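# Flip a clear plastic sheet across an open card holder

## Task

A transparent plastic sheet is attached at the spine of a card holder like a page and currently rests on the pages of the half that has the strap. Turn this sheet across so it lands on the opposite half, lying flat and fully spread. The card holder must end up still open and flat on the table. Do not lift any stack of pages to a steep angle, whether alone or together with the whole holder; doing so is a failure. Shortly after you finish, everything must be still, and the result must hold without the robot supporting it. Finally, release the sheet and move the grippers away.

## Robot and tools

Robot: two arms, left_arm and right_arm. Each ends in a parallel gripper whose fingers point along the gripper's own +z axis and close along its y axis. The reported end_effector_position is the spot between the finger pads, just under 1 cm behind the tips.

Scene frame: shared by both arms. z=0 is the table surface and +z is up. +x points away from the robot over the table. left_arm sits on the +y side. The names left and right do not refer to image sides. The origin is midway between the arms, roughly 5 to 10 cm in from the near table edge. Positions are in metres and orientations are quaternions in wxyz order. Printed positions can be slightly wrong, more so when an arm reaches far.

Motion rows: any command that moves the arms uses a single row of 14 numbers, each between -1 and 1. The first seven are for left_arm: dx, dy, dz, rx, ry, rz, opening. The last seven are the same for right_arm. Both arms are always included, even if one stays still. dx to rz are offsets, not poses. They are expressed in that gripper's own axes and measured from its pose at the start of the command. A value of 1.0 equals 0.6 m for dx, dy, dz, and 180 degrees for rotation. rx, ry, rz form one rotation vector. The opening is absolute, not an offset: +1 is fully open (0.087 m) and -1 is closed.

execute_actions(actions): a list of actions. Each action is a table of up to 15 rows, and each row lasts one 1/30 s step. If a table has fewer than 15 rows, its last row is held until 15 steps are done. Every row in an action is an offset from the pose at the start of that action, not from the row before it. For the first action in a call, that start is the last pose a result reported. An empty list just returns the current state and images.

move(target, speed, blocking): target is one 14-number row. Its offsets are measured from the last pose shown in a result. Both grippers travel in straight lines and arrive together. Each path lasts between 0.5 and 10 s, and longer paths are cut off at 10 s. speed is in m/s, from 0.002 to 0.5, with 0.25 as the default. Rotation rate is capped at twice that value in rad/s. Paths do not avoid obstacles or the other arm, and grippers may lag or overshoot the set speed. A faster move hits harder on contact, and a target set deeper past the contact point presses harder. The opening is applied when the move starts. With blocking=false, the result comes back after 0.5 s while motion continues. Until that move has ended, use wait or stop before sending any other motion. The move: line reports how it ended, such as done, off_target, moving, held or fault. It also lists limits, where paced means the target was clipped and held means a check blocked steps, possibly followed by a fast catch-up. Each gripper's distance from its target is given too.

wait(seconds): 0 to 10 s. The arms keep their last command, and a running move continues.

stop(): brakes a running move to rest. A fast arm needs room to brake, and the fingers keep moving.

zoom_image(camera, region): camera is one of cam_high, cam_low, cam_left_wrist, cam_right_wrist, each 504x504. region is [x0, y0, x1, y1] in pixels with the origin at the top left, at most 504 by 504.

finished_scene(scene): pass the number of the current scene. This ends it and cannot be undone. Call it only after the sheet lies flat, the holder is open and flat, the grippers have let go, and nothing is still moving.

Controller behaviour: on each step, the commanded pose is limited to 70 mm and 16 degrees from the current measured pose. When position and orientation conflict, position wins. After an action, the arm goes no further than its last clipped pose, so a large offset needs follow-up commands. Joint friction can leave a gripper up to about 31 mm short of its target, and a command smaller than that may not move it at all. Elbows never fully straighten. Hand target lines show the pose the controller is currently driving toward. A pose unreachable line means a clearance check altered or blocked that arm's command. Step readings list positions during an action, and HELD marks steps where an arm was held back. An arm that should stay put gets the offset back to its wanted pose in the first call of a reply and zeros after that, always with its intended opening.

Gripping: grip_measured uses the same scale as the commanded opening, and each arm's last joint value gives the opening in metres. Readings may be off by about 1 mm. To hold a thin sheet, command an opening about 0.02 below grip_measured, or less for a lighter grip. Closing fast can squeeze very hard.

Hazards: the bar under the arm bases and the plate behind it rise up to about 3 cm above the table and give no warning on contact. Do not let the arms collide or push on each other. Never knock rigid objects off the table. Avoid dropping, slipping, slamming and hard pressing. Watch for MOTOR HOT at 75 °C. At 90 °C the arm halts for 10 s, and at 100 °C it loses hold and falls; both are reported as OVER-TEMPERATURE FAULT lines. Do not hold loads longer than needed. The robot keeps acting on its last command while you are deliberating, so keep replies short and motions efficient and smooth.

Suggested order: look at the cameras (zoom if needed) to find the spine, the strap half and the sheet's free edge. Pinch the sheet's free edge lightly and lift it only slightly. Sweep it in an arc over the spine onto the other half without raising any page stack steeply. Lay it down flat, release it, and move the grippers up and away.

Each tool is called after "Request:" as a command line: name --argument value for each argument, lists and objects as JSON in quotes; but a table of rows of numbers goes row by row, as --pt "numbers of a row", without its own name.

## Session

Request:
execute_actions --actions '[]'

Scene clock: 0.00 s.
left_arm: end_effector_position=(+0.3613, +0.3146, +0.3639) grip_measured=+0.985 end_effector_quat_wxyz=(+0.724, +0.000, +0.690, -0.001) | right_arm: end_effector_position=(+0.3865, -0.3241, +0.3366) grip_measured=+0.987 end_effector_quat_wxyz=(+0.700, -0.007, +0.714, -0.008)
Joint positions: left_arm=[0.011 1.032 1.041 0.007 0.011 0.01  0.087] | right_arm=[-0.002  1.042  1.061 -0.007  0.011  0.004  0.087]
Joint velocities: left_arm=[-0.012 -0.002  0.002 -0.037  0.007 -0.051  0.   ] | right_arm=[ 0.002 -0.012 -0.007  0.007 -0.007  0.022 -0.001]
Motor temperatures (°C, as the motors report them): left_arm=[20 23 23 24 25 22] | right_arm=[22 24 23 26 25 24]
Hand target (left_arm): +0.361, +0.315, +0.364; +0.724, +0.000, +0.690, -0.001
Hand target (right_arm): +0.386, -0.324, +0.337; +0.700, -0.007, +0.714, -0.008

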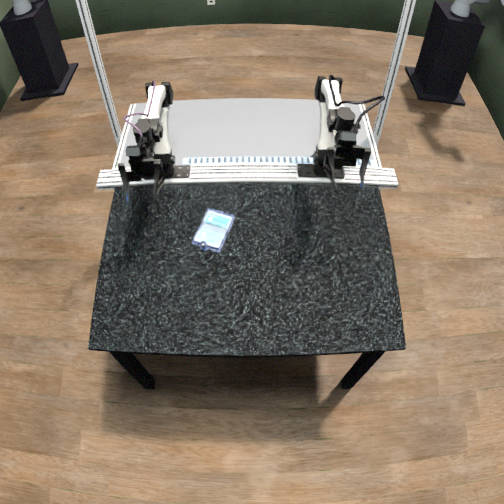

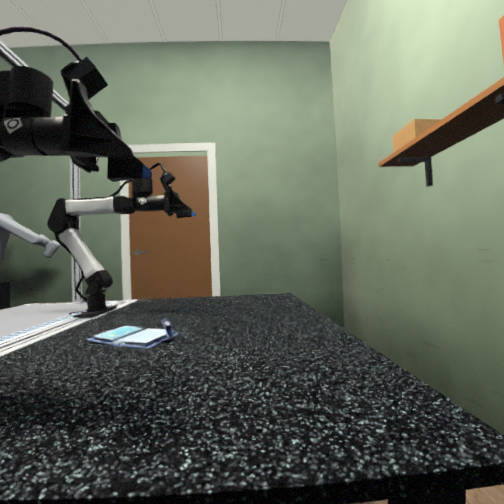

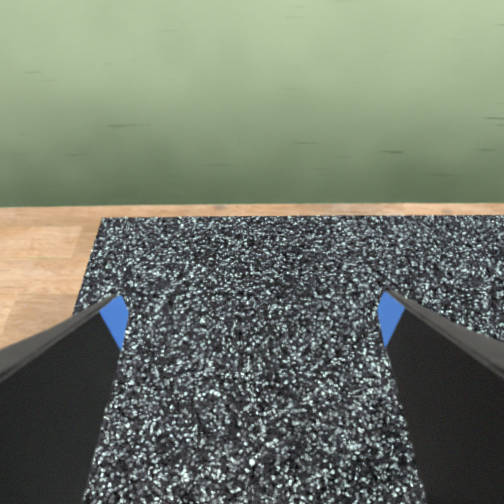

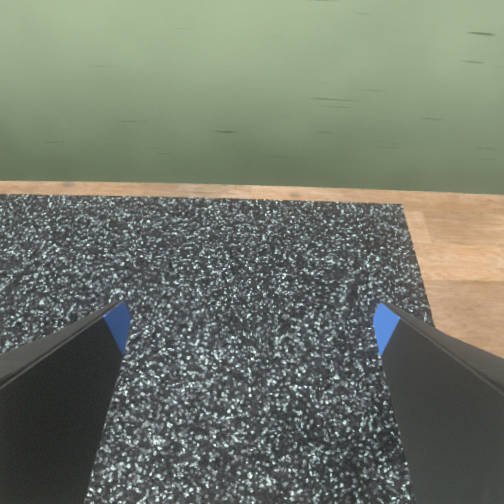

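Request:
move --target '[0,0,0,0,0,0,1,0.42,0.325,-0.065,-0.299,0.426,-0.304,0]' --speed 0.35

Scene clock: 6.17 s.
left_arm: end_effector_position=(+0.3613, +0.3146, +0.3639) grip_measured=+0.985 end_effector_quat_wxyz=(+0.724, +0.000, +0.690, -0.001) | right_arm: end_effector_position=(+0.3418, -0.1354, +0.0787) grip_measured=+0.000 end_effector_quat_wxyz=(+0.001, -0.569, +0.822, -0.007)
Joint positions: left_arm=[0.011 1.032 1.041 0.007 0.011 0.01  0.087] | right_arm=[ 0.574  2.168  2.053 -1.413  0.011 -0.626  0.044]
Joint velocities: left_arm=[-0.002 -0.002 -0.002  0.022 -0.007  0.022 -0.   ] | right_arm=[-0.017 -0.002 -0.002 -0.051 -0.007 -0.022  0.002]
Motor temperatures (°C, as the motors report them): left_arm=[20 23 24 25 25 22] | right_arm=[22 25 24 28 25 24]
Hand target (left_arm): +0.361, +0.315, +0.364; +0.724, +0.000, +0.690, -0.001
Hand target (right_arm): +0.341, -0.135, +0.080; -0.006, -0.576, +0.817, -0.011
Off the commanded pose (left_arm): 0.000 m, 0 deg.
Off the commanded pose (right_arm): 0.003 m, 1 deg.
move: done

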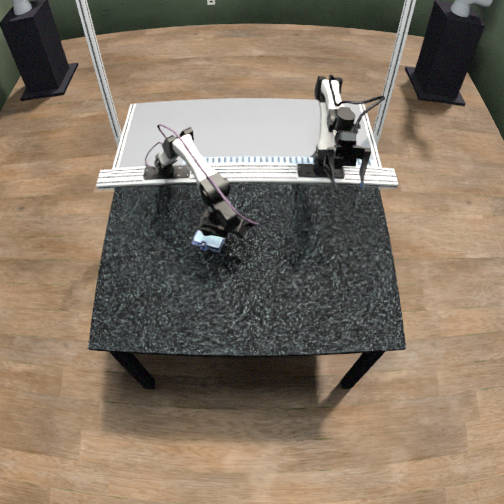

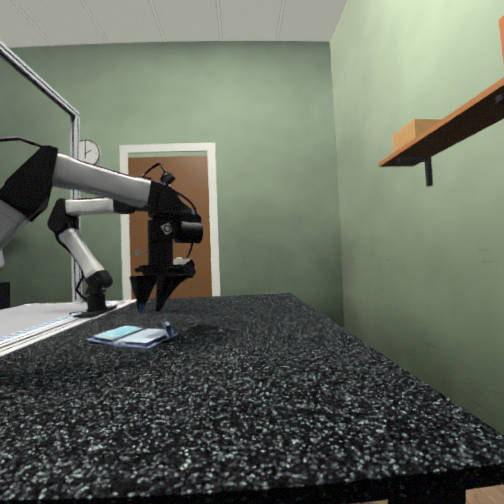

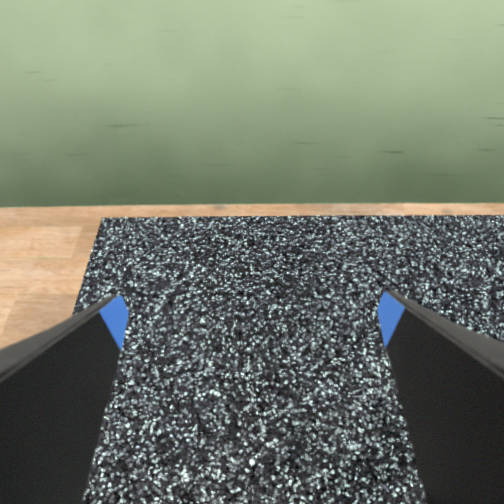

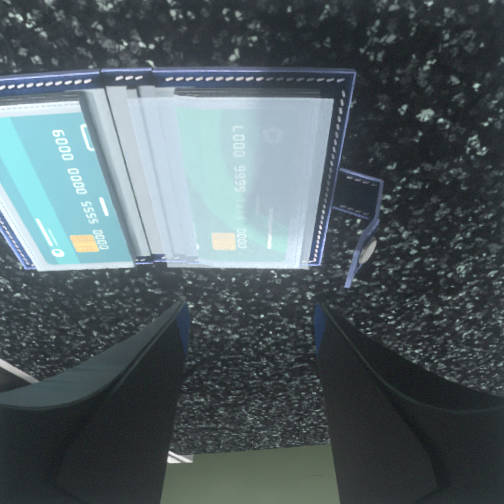

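Request:
move --target '[0,0,0,0,0,0,1,0.015,0.008,0.115,0,0,0,0]' --speed 0.04

Request:
execute_actions --actions '[[[0,0,0,0,0,0,1,0,0,0.012,0,0,0,-0.15]],[[0,0,0,0,0,0,1,0,0,0.01,0,0,0,-0.3]],[[0,0,0,0,0,0,1,0,0,0.01,0,0,0,-0.5]]]'

Scene clock: 10.33 s.
left_arm: end_effector_position=(+0.3613, +0.3146, +0.3639) grip_measured=+0.985 end_effector_quat_wxyz=(+0.724, +0.000, +0.690, -0.001) | right_arm: end_effector_position=(+0.3375, -0.1389, +0.0244) grip_measured=+0.000 end_effector_quat_wxyz=(+0.007, -0.569, +0.822, -0.008)
Joint positions: left_arm=[0.011 1.032 1.041 0.007 0.011 0.01  0.087] | right_arm=[ 0.574  2.137  1.788 -1.167  0.013 -0.626  0.044]
Joint velocities: left_arm=[ 0.002 -0.007 -0.017 -0.022  0.007  0.095 -0.002] | right_arm=[-0.002 -0.017  0.002  0.125  0.022 -0.037 -0.001]
Motor temperatures (°C, as the motors report them): left_arm=[20 23 25 26 25 22] | right_arm=[22 27 24 27 25 24]
Hand target (left_arm): +0.361, +0.315, +0.364; +0.724, +0.000, +0.690, -0.001
Hand target (right_arm): +0.334, -0.142, +0.010; -0.000, -0.569, +0.822, -0.007
Off the commanded pose (left_arm): 0.000 m, 0 deg.
Off the commanded pose (right_arm): 0.015 m, 1 deg.
move: off_target (right_arm)

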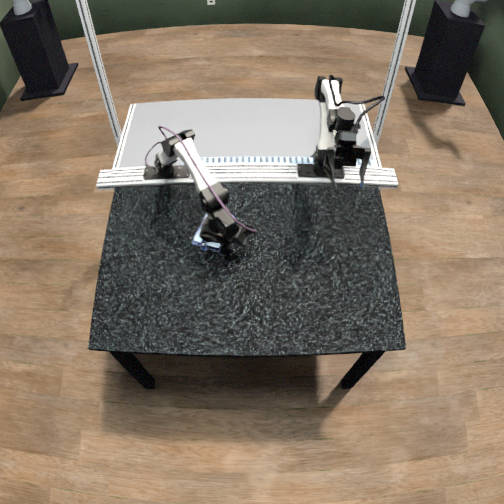

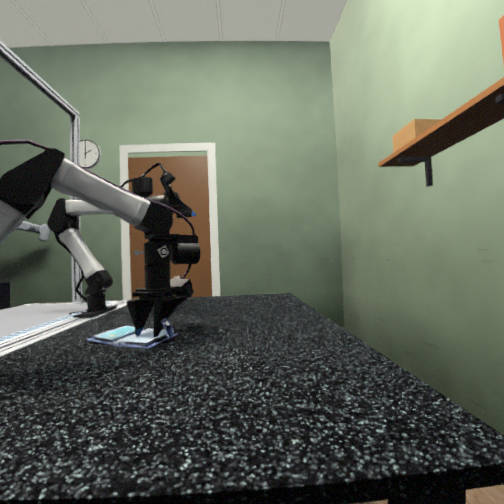

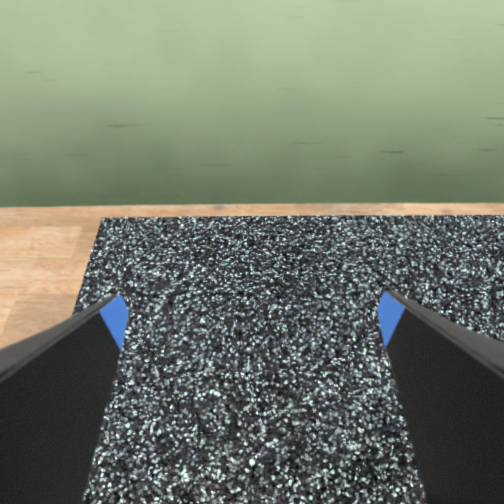

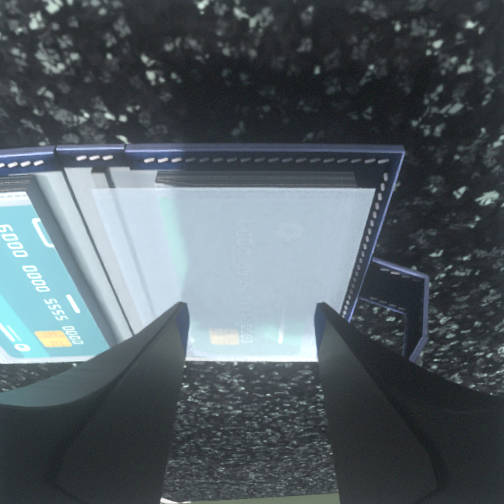

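Scene clock: 11.83 s.
left_arm: end_effector_position=(+0.3613, +0.3146, +0.3639) grip_measured=+0.985 end_effector_quat_wxyz=(+0.724, +0.000, +0.690, -0.001) | right_arm: end_effector_position=(+0.3381, -0.1396, +0.0245) grip_measured=-0.499 end_effector_quat_wxyz=(+0.007, -0.569, +0.822, -0.011)
Joint positions: left_arm=[0.011 1.032 1.041 0.007 0.011 0.01  0.087] | right_arm=[ 0.574  2.137  1.788 -1.167  0.018 -0.625  0.022]
Joint velocities: left_arm=[ 0.012  0.002  0.002 -0.007 -0.007 -0.037 -0.001] | right_arm=[ 0.002 -0.002 -0.002  0.037 -0.022  0.022  0.   ]
Motor temperatures (°C, as the motors report them): left_arm=[20 23 25 26 25 22] | right_arm=[22 27 24 27 25 24]
Hand target (left_arm): +0.361, +0.315, +0.364; +0.724, +0.000, +0.690, -0.001
Hand target (right_arm): +0.339, -0.140, +0.019; +0.008, -0.569, +0.822, -0.012
Off the commanded pose (left_arm): 0.000 m, 0 deg.
Off the commanded pose (right_arm): 0.006 m, 0 deg.
Step readings (end_effector_position; steps 1 to 15: 1st action; 16 to 30: 2nd action; 31 to 45: 3rd action):
0: left_arm (+0.3613, +0.3146, +0.3639) | right_arm (+0.3375, -0.1389, +0.0244)
1: left_arm (+0.3613, +0.3146, +0.3639) | right_arm (+0.3385, -0.1392, +0.0245)
2: left_arm (+0.3613, +0.3146, +0.3639) | right_arm (+0.3393, -0.1394, +0.0245)
4: left_arm (+0.3613, +0.3146, +0.3639) | right_arm (+0.3396, -0.1398, +0.0246)
8: left_arm (+0.3613, +0.3146, +0.3639) | right_arm (+0.3397, -0.1397, +0.0245)
15: left_arm (+0.3613, +0.3146, +0.3639) | right_arm (+0.3397, -0.1397, +0.0245)
16: left_arm (+0.3613, +0.3146, +0.3639) | right_arm (+0.3395, -0.1397, +0.0245)
17: left_arm (+0.3613, +0.3146, +0.3639) | right_arm (+0.3390, -0.1397, +0.0245)
19: left_arm (+0.3613, +0.3146, +0.3639) | right_arm (+0.3388, -0.1396, +0.0245)
23: left_arm (+0.3613, +0.3146, +0.3639) | right_arm (+0.3388, -0.1396, +0.0245)
30: left_arm (+0.3613, +0.3146, +0.3639) | right_arm (+0.3388, -0.1396, +0.0245)
31: left_arm (+0.3613, +0.3146, +0.3639) | right_arm (+0.3383, -0.1396, +0.0245)
32: left_arm (+0.3613, +0.3146, +0.3639) | right_arm (+0.3381, -0.1396, +0.0245)
34: left_arm (+0.3613, +0.3146, +0.3639) | right_arm (+0.3381, -0.1396, +0.0245)
38: left_arm (+0.3613, +0.3146, +0.3639) | right_arm (+0.3381, -0.1396, +0.0245)
45: end_effector_position above

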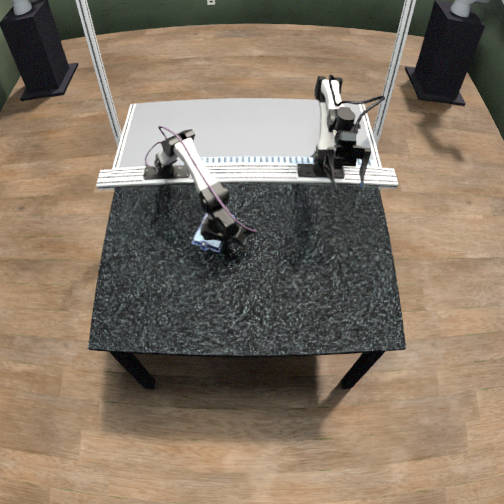

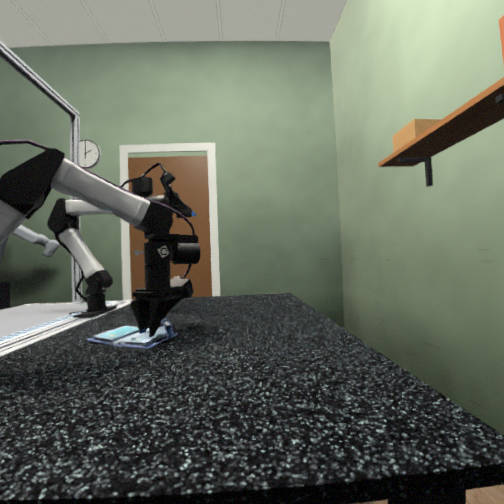

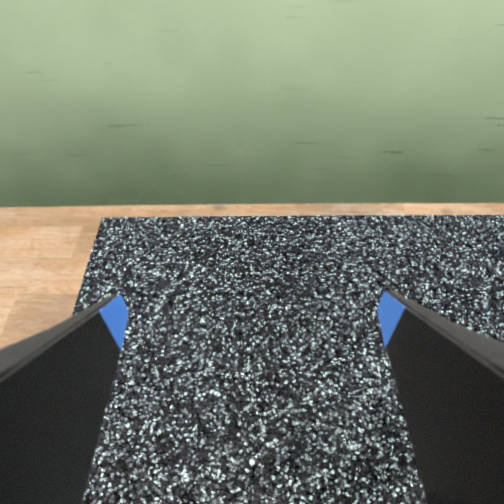

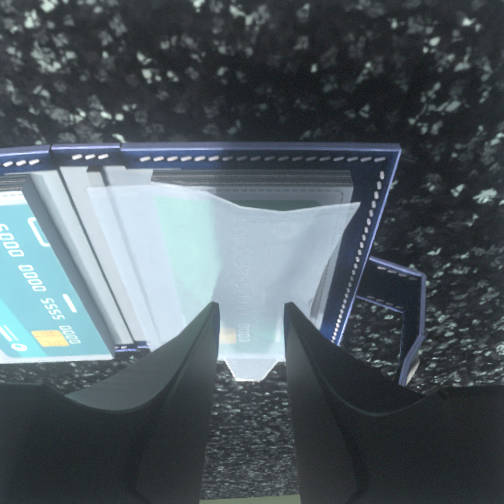

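Request:
execute_actions --actions '[[[0,0,0,0,0,0,1,0,0,0.01,0,0,0,-0.7]],[[0,0,0,0,0,0,1,0,0,0.01,0,0,0,-0.9]],[[0,0,0,0,0,0,1,0,0.015,-0.02,0,0,0,-0.97]]]'

Request:
move --target '[0,0,0,0,0,0,1,0,0.11,-0.02,0.1,0,0,-0.97]' --speed 0.07

Request:
zoom_image --camera "cam_low" --region '[70,280,200,360]'

Scene clock: 16.63 s.
left_arm: end_effector_position=(+0.3613, +0.3146, +0.3639) grip_measured=+0.985 end_effector_quat_wxyz=(+0.724, +0.000, +0.690, -0.001) | right_arm: end_effector_position=(+0.3358, -0.1379, +0.0277) grip_measured=-0.970 end_effector_quat_wxyz=(+0.008, -0.568, +0.823, -0.010)
Joint positions: left_arm=[0.011 1.032 1.041 0.007 0.011 0.01  0.087] | right_arm=[ 0.58   2.129  1.788 -1.173  0.018 -0.618  0.001]
Joint velocities: left_arm=[-0.017  0.002 -0.007  0.037  0.051  0.022  0.   ] | right_arm=[-0.007 -0.007  0.007  0.007 -0.022 -0.007 -0.001]
Motor temperatures (°C, as the motors report them): left_arm=[20 23 25 27 25 22] | right_arm=[22 29 25 27 25 24]
Hand target (left_arm): +0.361, +0.315, +0.364; +0.724, +0.000, +0.690, -0.001
Hand target (right_arm): +0.329, -0.137, +0.036; +0.007, -0.569, +0.822, -0.010
Off the commanded pose (left_arm): 0.000 m, 0 deg.
Off the commanded pose (right_arm): 0.011 m, 0 deg.
Step readings (end_effector_position; steps 1 to 15: 1st action; 16 to 30: 2nd action; 31 to 45: 3rd action):
0: left_arm (+0.3613, +0.3146, +0.3639) | right_arm (+0.3381, -0.1396, +0.0245)
1: left_arm (+0.3613, +0.3146, +0.3639) | right_arm (+0.3380, -0.1396, +0.0245)
2: left_arm (+0.3613, +0.3146, +0.3639) | right_arm (+0.3378, -0.1397, +0.0246)
4: left_arm (+0.3613, +0.3146, +0.3639) | right_arm (+0.3378, -0.1397, +0.0246)
8: left_arm (+0.3613, +0.3146, +0.3639) | right_arm (+0.3378, -0.1397, +0.0246)
15: left_arm (+0.3613, +0.3146, +0.3639) | right_arm (+0.3378, -0.1397, +0.0246)
16: left_arm (+0.3613, +0.3146, +0.3639) | right_arm (+0.3378, -0.1397, +0.0246)
17: left_arm (+0.3613, +0.3146, +0.3639) | right_arm (+0.3378, -0.1397, +0.0246)
19: left_arm (+0.3613, +0.3146, +0.3639) | right_arm (+0.3378, -0.1397, +0.0246)
23: left_arm (+0.3613, +0.3146, +0.3639) | right_arm (+0.3378, -0.1397, +0.0246)
30: left_arm (+0.3613, +0.3146, +0.3639) | right_arm (+0.3378, -0.1397, +0.0246)
31: left_arm (+0.3613, +0.3146, +0.3639) | right_arm (+0.3375, -0.1395, +0.0259)
32: left_arm (+0.3613, +0.3146, +0.3639) | right_arm (+0.3370, -0.1394, +0.0266)
34: left_arm (+0.3613, +0.3146, +0.3639) | right_arm (+0.3365, -0.1384, +0.0275)
38: left_arm (+0.3613, +0.3146, +0.3639) | right_arm (+0.3358, -0.1379, +0.0277)
45: end_effector_position above

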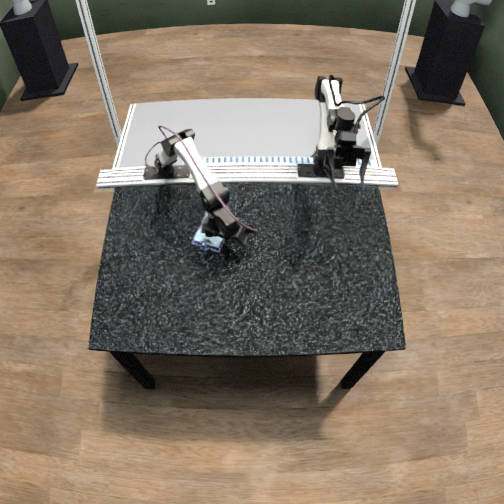

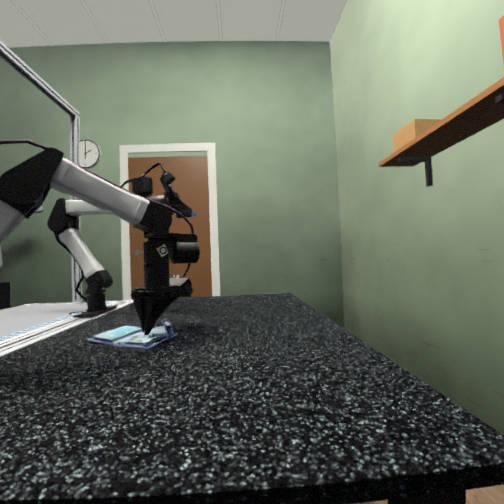

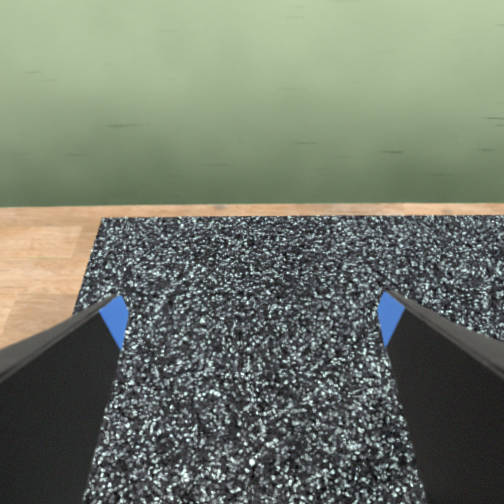

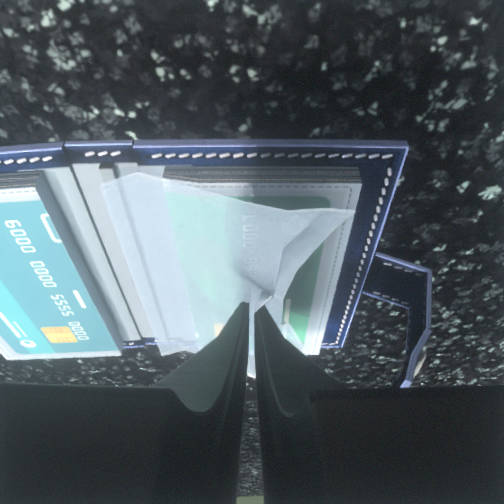

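Scene clock: 19.30 s.
left_arm: end_effector_position=(+0.3613, +0.3146, +0.3639) grip_measured=+0.985 end_effector_quat_wxyz=(+0.724, +0.000, +0.690, -0.001) | right_arm: end_effector_position=(+0.2793, -0.1116, +0.0377) grip_measured=-0.970 end_effector_quat_wxyz=(+0.094, -0.560, +0.812, -0.134)
Joint positions: left_arm=[0.011 1.032 1.041 0.007 0.011 0.01  0.087] | right_arm=[ 0.845  1.907  1.454 -0.958  0.316 -0.371  0.001]
Joint velocities: left_arm=[-0.002  0.002 -0.002 -0.051 -0.081  0.037 -0.   ] | right_arm=[ 0.017  0.012  0.007  0.022  0.037 -0.037  0.   ]
Motor temperatures (°C, as the motors report them): left_arm=[20 23 26 27 25 22] | right_arm=[22 30 25 27 25 24]
Hand target (left_arm): +0.361, +0.315, +0.364; +0.724, +0.000, +0.690, -0.001
Hand target (right_arm): +0.274, -0.114, +0.039; +0.098, -0.559, +0.812, -0.137
Off the commanded pose (left_arm): 0.000 m, 0 deg.
Off the commanded pose (right_arm): 0.006 m, 1 deg.
move: done

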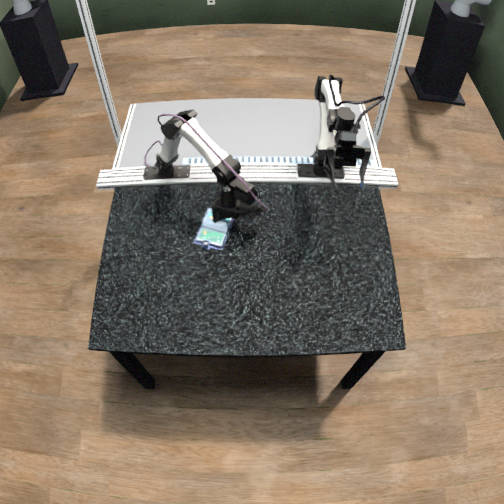

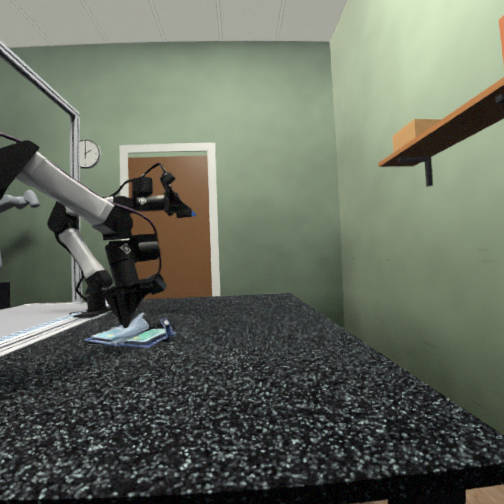

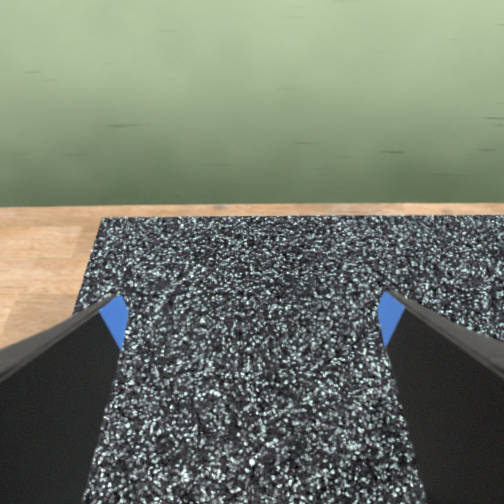

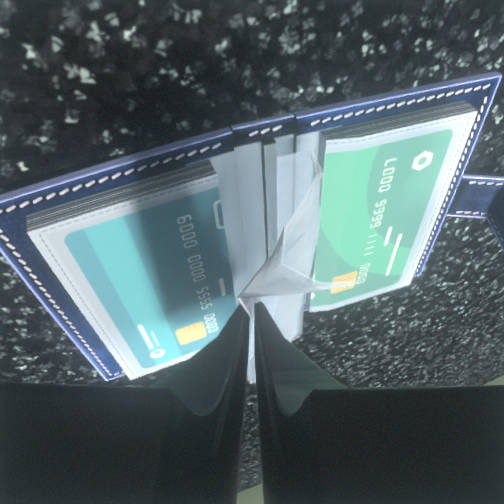

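Region (70, 280, 200, 360) of cam_low's 504x504 image, scaled by 3.877, with more detail than that image has; it fills the top 310 rows of this view, and the rest is white.

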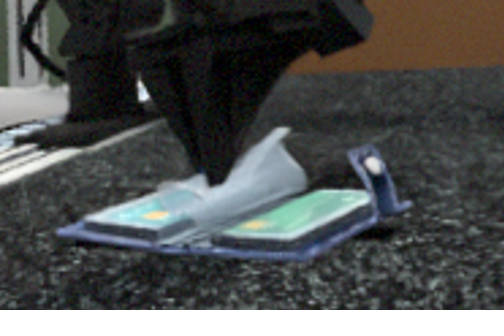

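Request:
move --target '[0,0,0,0,0,0,1,0,0.06,-0.035,0.03,0,0,-0.96]' --speed 0.05

Request:
zoom_image --camera "cam_low" --region '[70,280,200,360]'

Scene clock: 22.77 s.
left_arm: end_effector_position=(+0.3613, +0.3146, +0.3639) grip_measured=+0.985 end_effector_quat_wxyz=(+0.724, +0.000, +0.690, -0.001) | right_arm: end_effector_position=(+0.2500, -0.0888, +0.0446) grip_measured=-0.960 end_effector_quat_wxyz=(+0.129, -0.553, +0.806, -0.165)
Joint positions: left_arm=[0.011 1.032 1.041 0.007 0.011 0.01  0.087] | right_arm=[ 0.985  1.88   1.423 -0.956  0.419 -0.233  0.002]
Joint velocities: left_arm=[ 0.012 -0.007 -0.017 -0.066  0.007  0.022  0.   ] | right_arm=[ 0.007 -0.017 -0.007 -0.022 -0.022 -0.022  0.   ]
Motor temperatures (°C, as the motors report them): left_arm=[20 23 26 28 25 22] | right_arm=[22 31 25 27 25 24]
Hand target (left_arm): +0.361, +0.315, +0.364; +0.724, +0.000, +0.690, -0.001
Hand target (right_arm): +0.241, -0.097, +0.046; +0.121, -0.555, +0.805, -0.171
Off the commanded pose (left_arm): 0.000 m, 0 deg.
Off the commanded pose (right_arm): 0.012 m, 1 deg.
move: off_target (right_arm)

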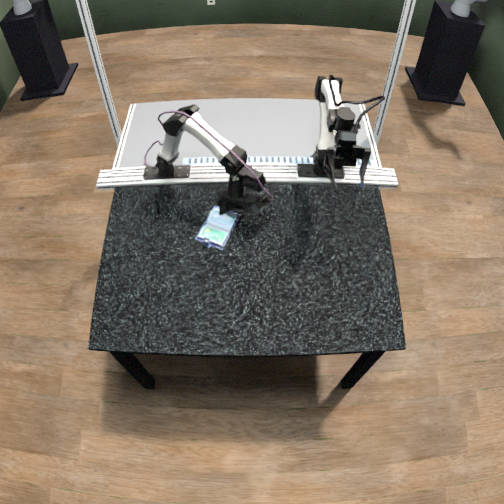

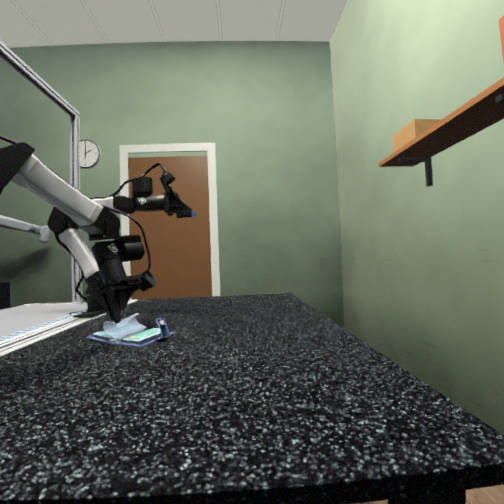

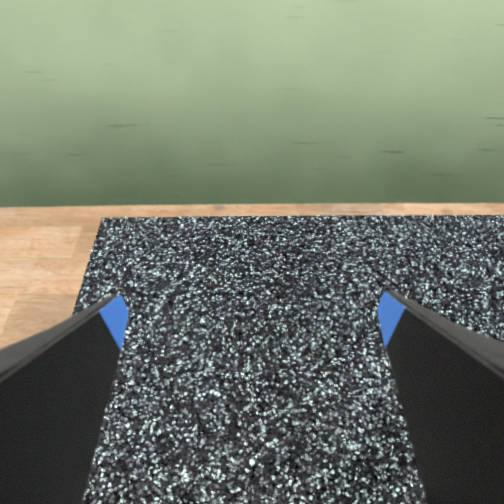

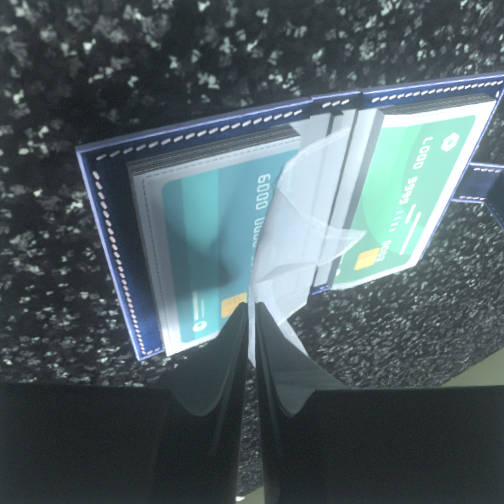

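Region (70, 280, 200, 360) of cam_low's 504x504 image, scaled by 3.877, with more detail than that image has; it fills the top 310 rows of this view, and the rest is white.

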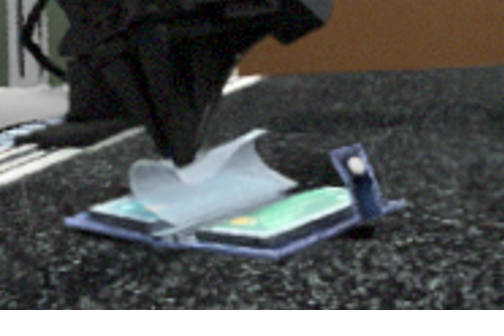

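Request:
move --target '[0,0,0,0,0,0,1,0,0.04,-0.14,0,0,0,-0.85]' --speed 0.1

Request:
move --target '[0,0,0,0,0,0,1,0.25,-0.1,-0.1,0,0,0,-0.85]'

Request:
zoom_image --camera "cam_low" --region '[70,280,200,360]'

Scene clock: 27.20 s.
left_arm: end_effector_position=(+0.3613, +0.3146, +0.3639) grip_measured=+0.985 end_effector_quat_wxyz=(+0.724, +0.000, +0.690, -0.001) | right_arm: end_effector_position=(+0.1993, -0.0731, +0.0983) grip_measured=-0.850 end_effector_quat_wxyz=(+0.116, -0.555, +0.806, -0.168)
Joint positions: left_arm=[0.011 1.032 1.041 0.007 0.011 0.01  0.087] | right_arm=[ 1.132  1.85   1.596 -1.251  0.43  -0.07   0.007]
Joint velocities: left_arm=[-0.017 -0.007 -0.012 -0.007 -0.037  0.037  0.001] | right_arm=[ 0.012  0.012  0.002 -0.037 -0.022 -0.007  0.   ]
Motor temperatures (°C, as the motors report them): left_arm=[20 23 26 28 25 22] | right_arm=[22 33 25 27 25 24]
Hand target (left_arm): +0.361, +0.315, +0.364; +0.724, +0.000, +0.690, -0.001
Hand target (right_arm): +0.197, -0.071, +0.112; +0.129, -0.553, +0.807, -0.163
Off the commanded pose (left_arm): 0.000 m, 0 deg.
Off the commanded pose (right_arm): 0.014 m, 2 deg.
move: off_target (right_arm)

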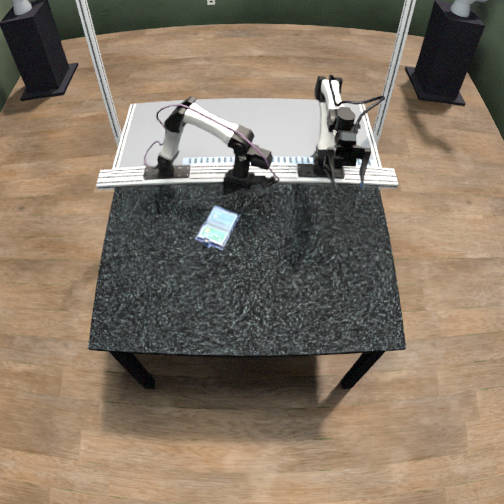

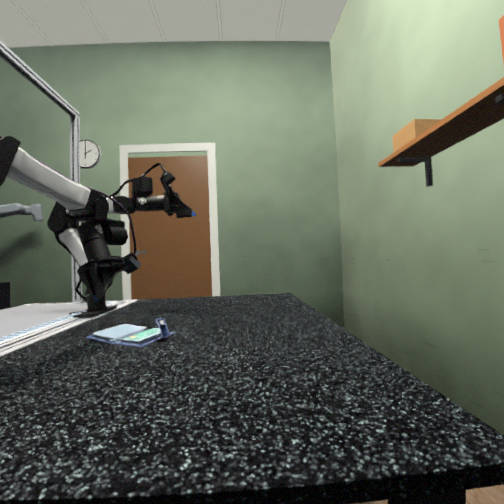

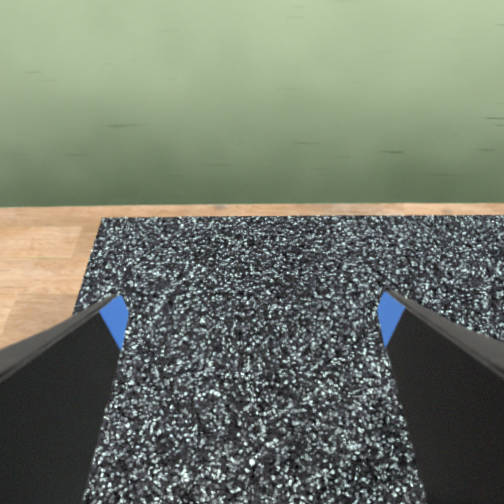

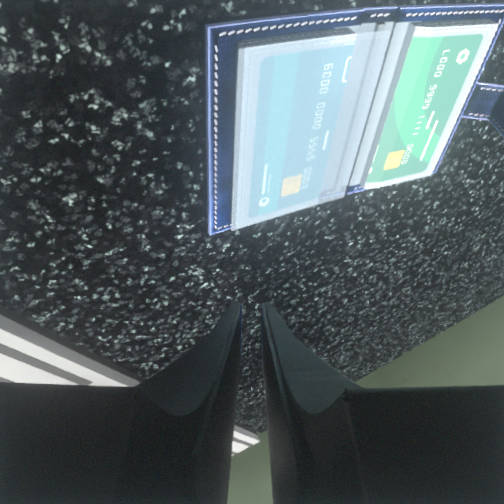

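Scene clock: 28.47 s.
left_arm: end_effector_position=(+0.3613, +0.3146, +0.3639) grip_measured=+0.985 end_effector_quat_wxyz=(+0.724, +0.000, +0.690, -0.001) | right_arm: end_effector_position=(+0.1828, -0.2140, +0.1826) grip_measured=-0.850 end_effector_quat_wxyz=(+0.137, -0.549, +0.808, -0.165)
Joint positions: left_arm=[0.011 1.032 1.041 0.007 0.011 0.01  0.087] | right_arm=[ 0.944  1.319  1.374 -1.436  0.42  -0.273  0.007]
Joint velocities: left_arm=[ 0.002 -0.007  0.002 -0.051 -0.007 -0.081  0.   ] | right_arm=[ 0.002 -0.012  0.007 -0.037 -0.051 -0.022 -0.001]
Motor temperatures (°C, as the motors report them): left_arm=[20 23 26 28 25 22] | right_arm=[22 33 25 27 25 24]
Hand target (left_arm): +0.361, +0.315, +0.364; +0.724, +0.000, +0.690, -0.001
Hand target (right_arm): +0.176, -0.225, +0.178; +0.116, -0.555, +0.806, -0.169
Off the commanded pose (left_arm): 0.000 m, 0 deg.
Off the commanded pose (right_arm): 0.014 m, 2 deg.
move: off_target (right_arm)

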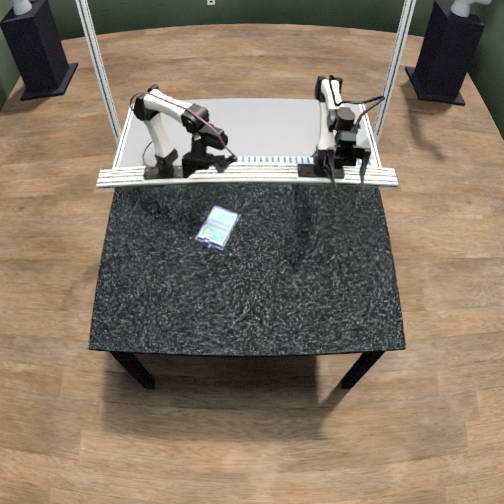

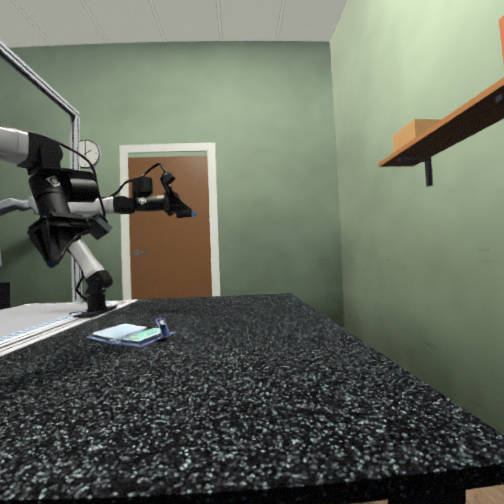

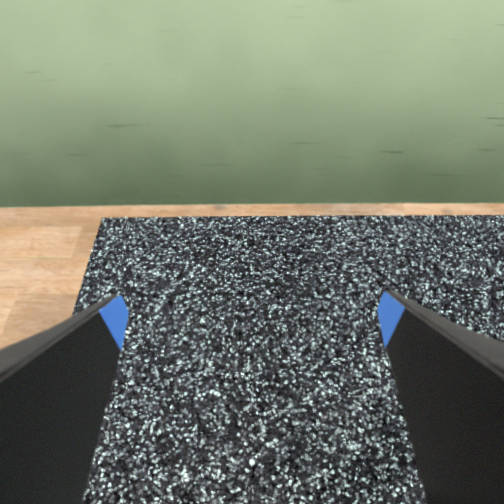

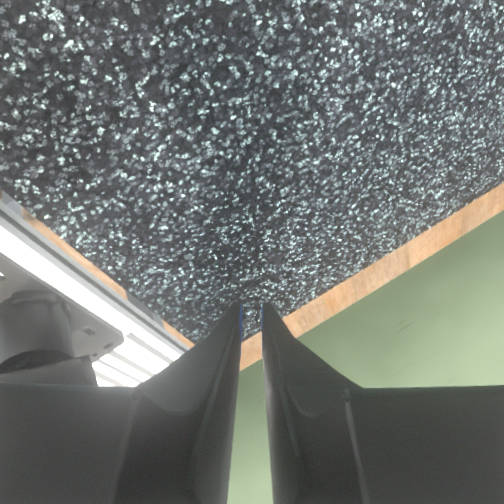

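Region (70, 280, 200, 360) of cam_low's 504x504 image, scaled by 3.877, with more detail than that image has; it fills the top 310 rows of this view, and the rest is white.

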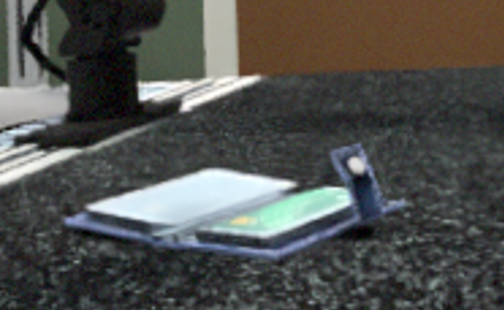

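Request:
finished_scene --scene 2

The scene is finished: the task was done.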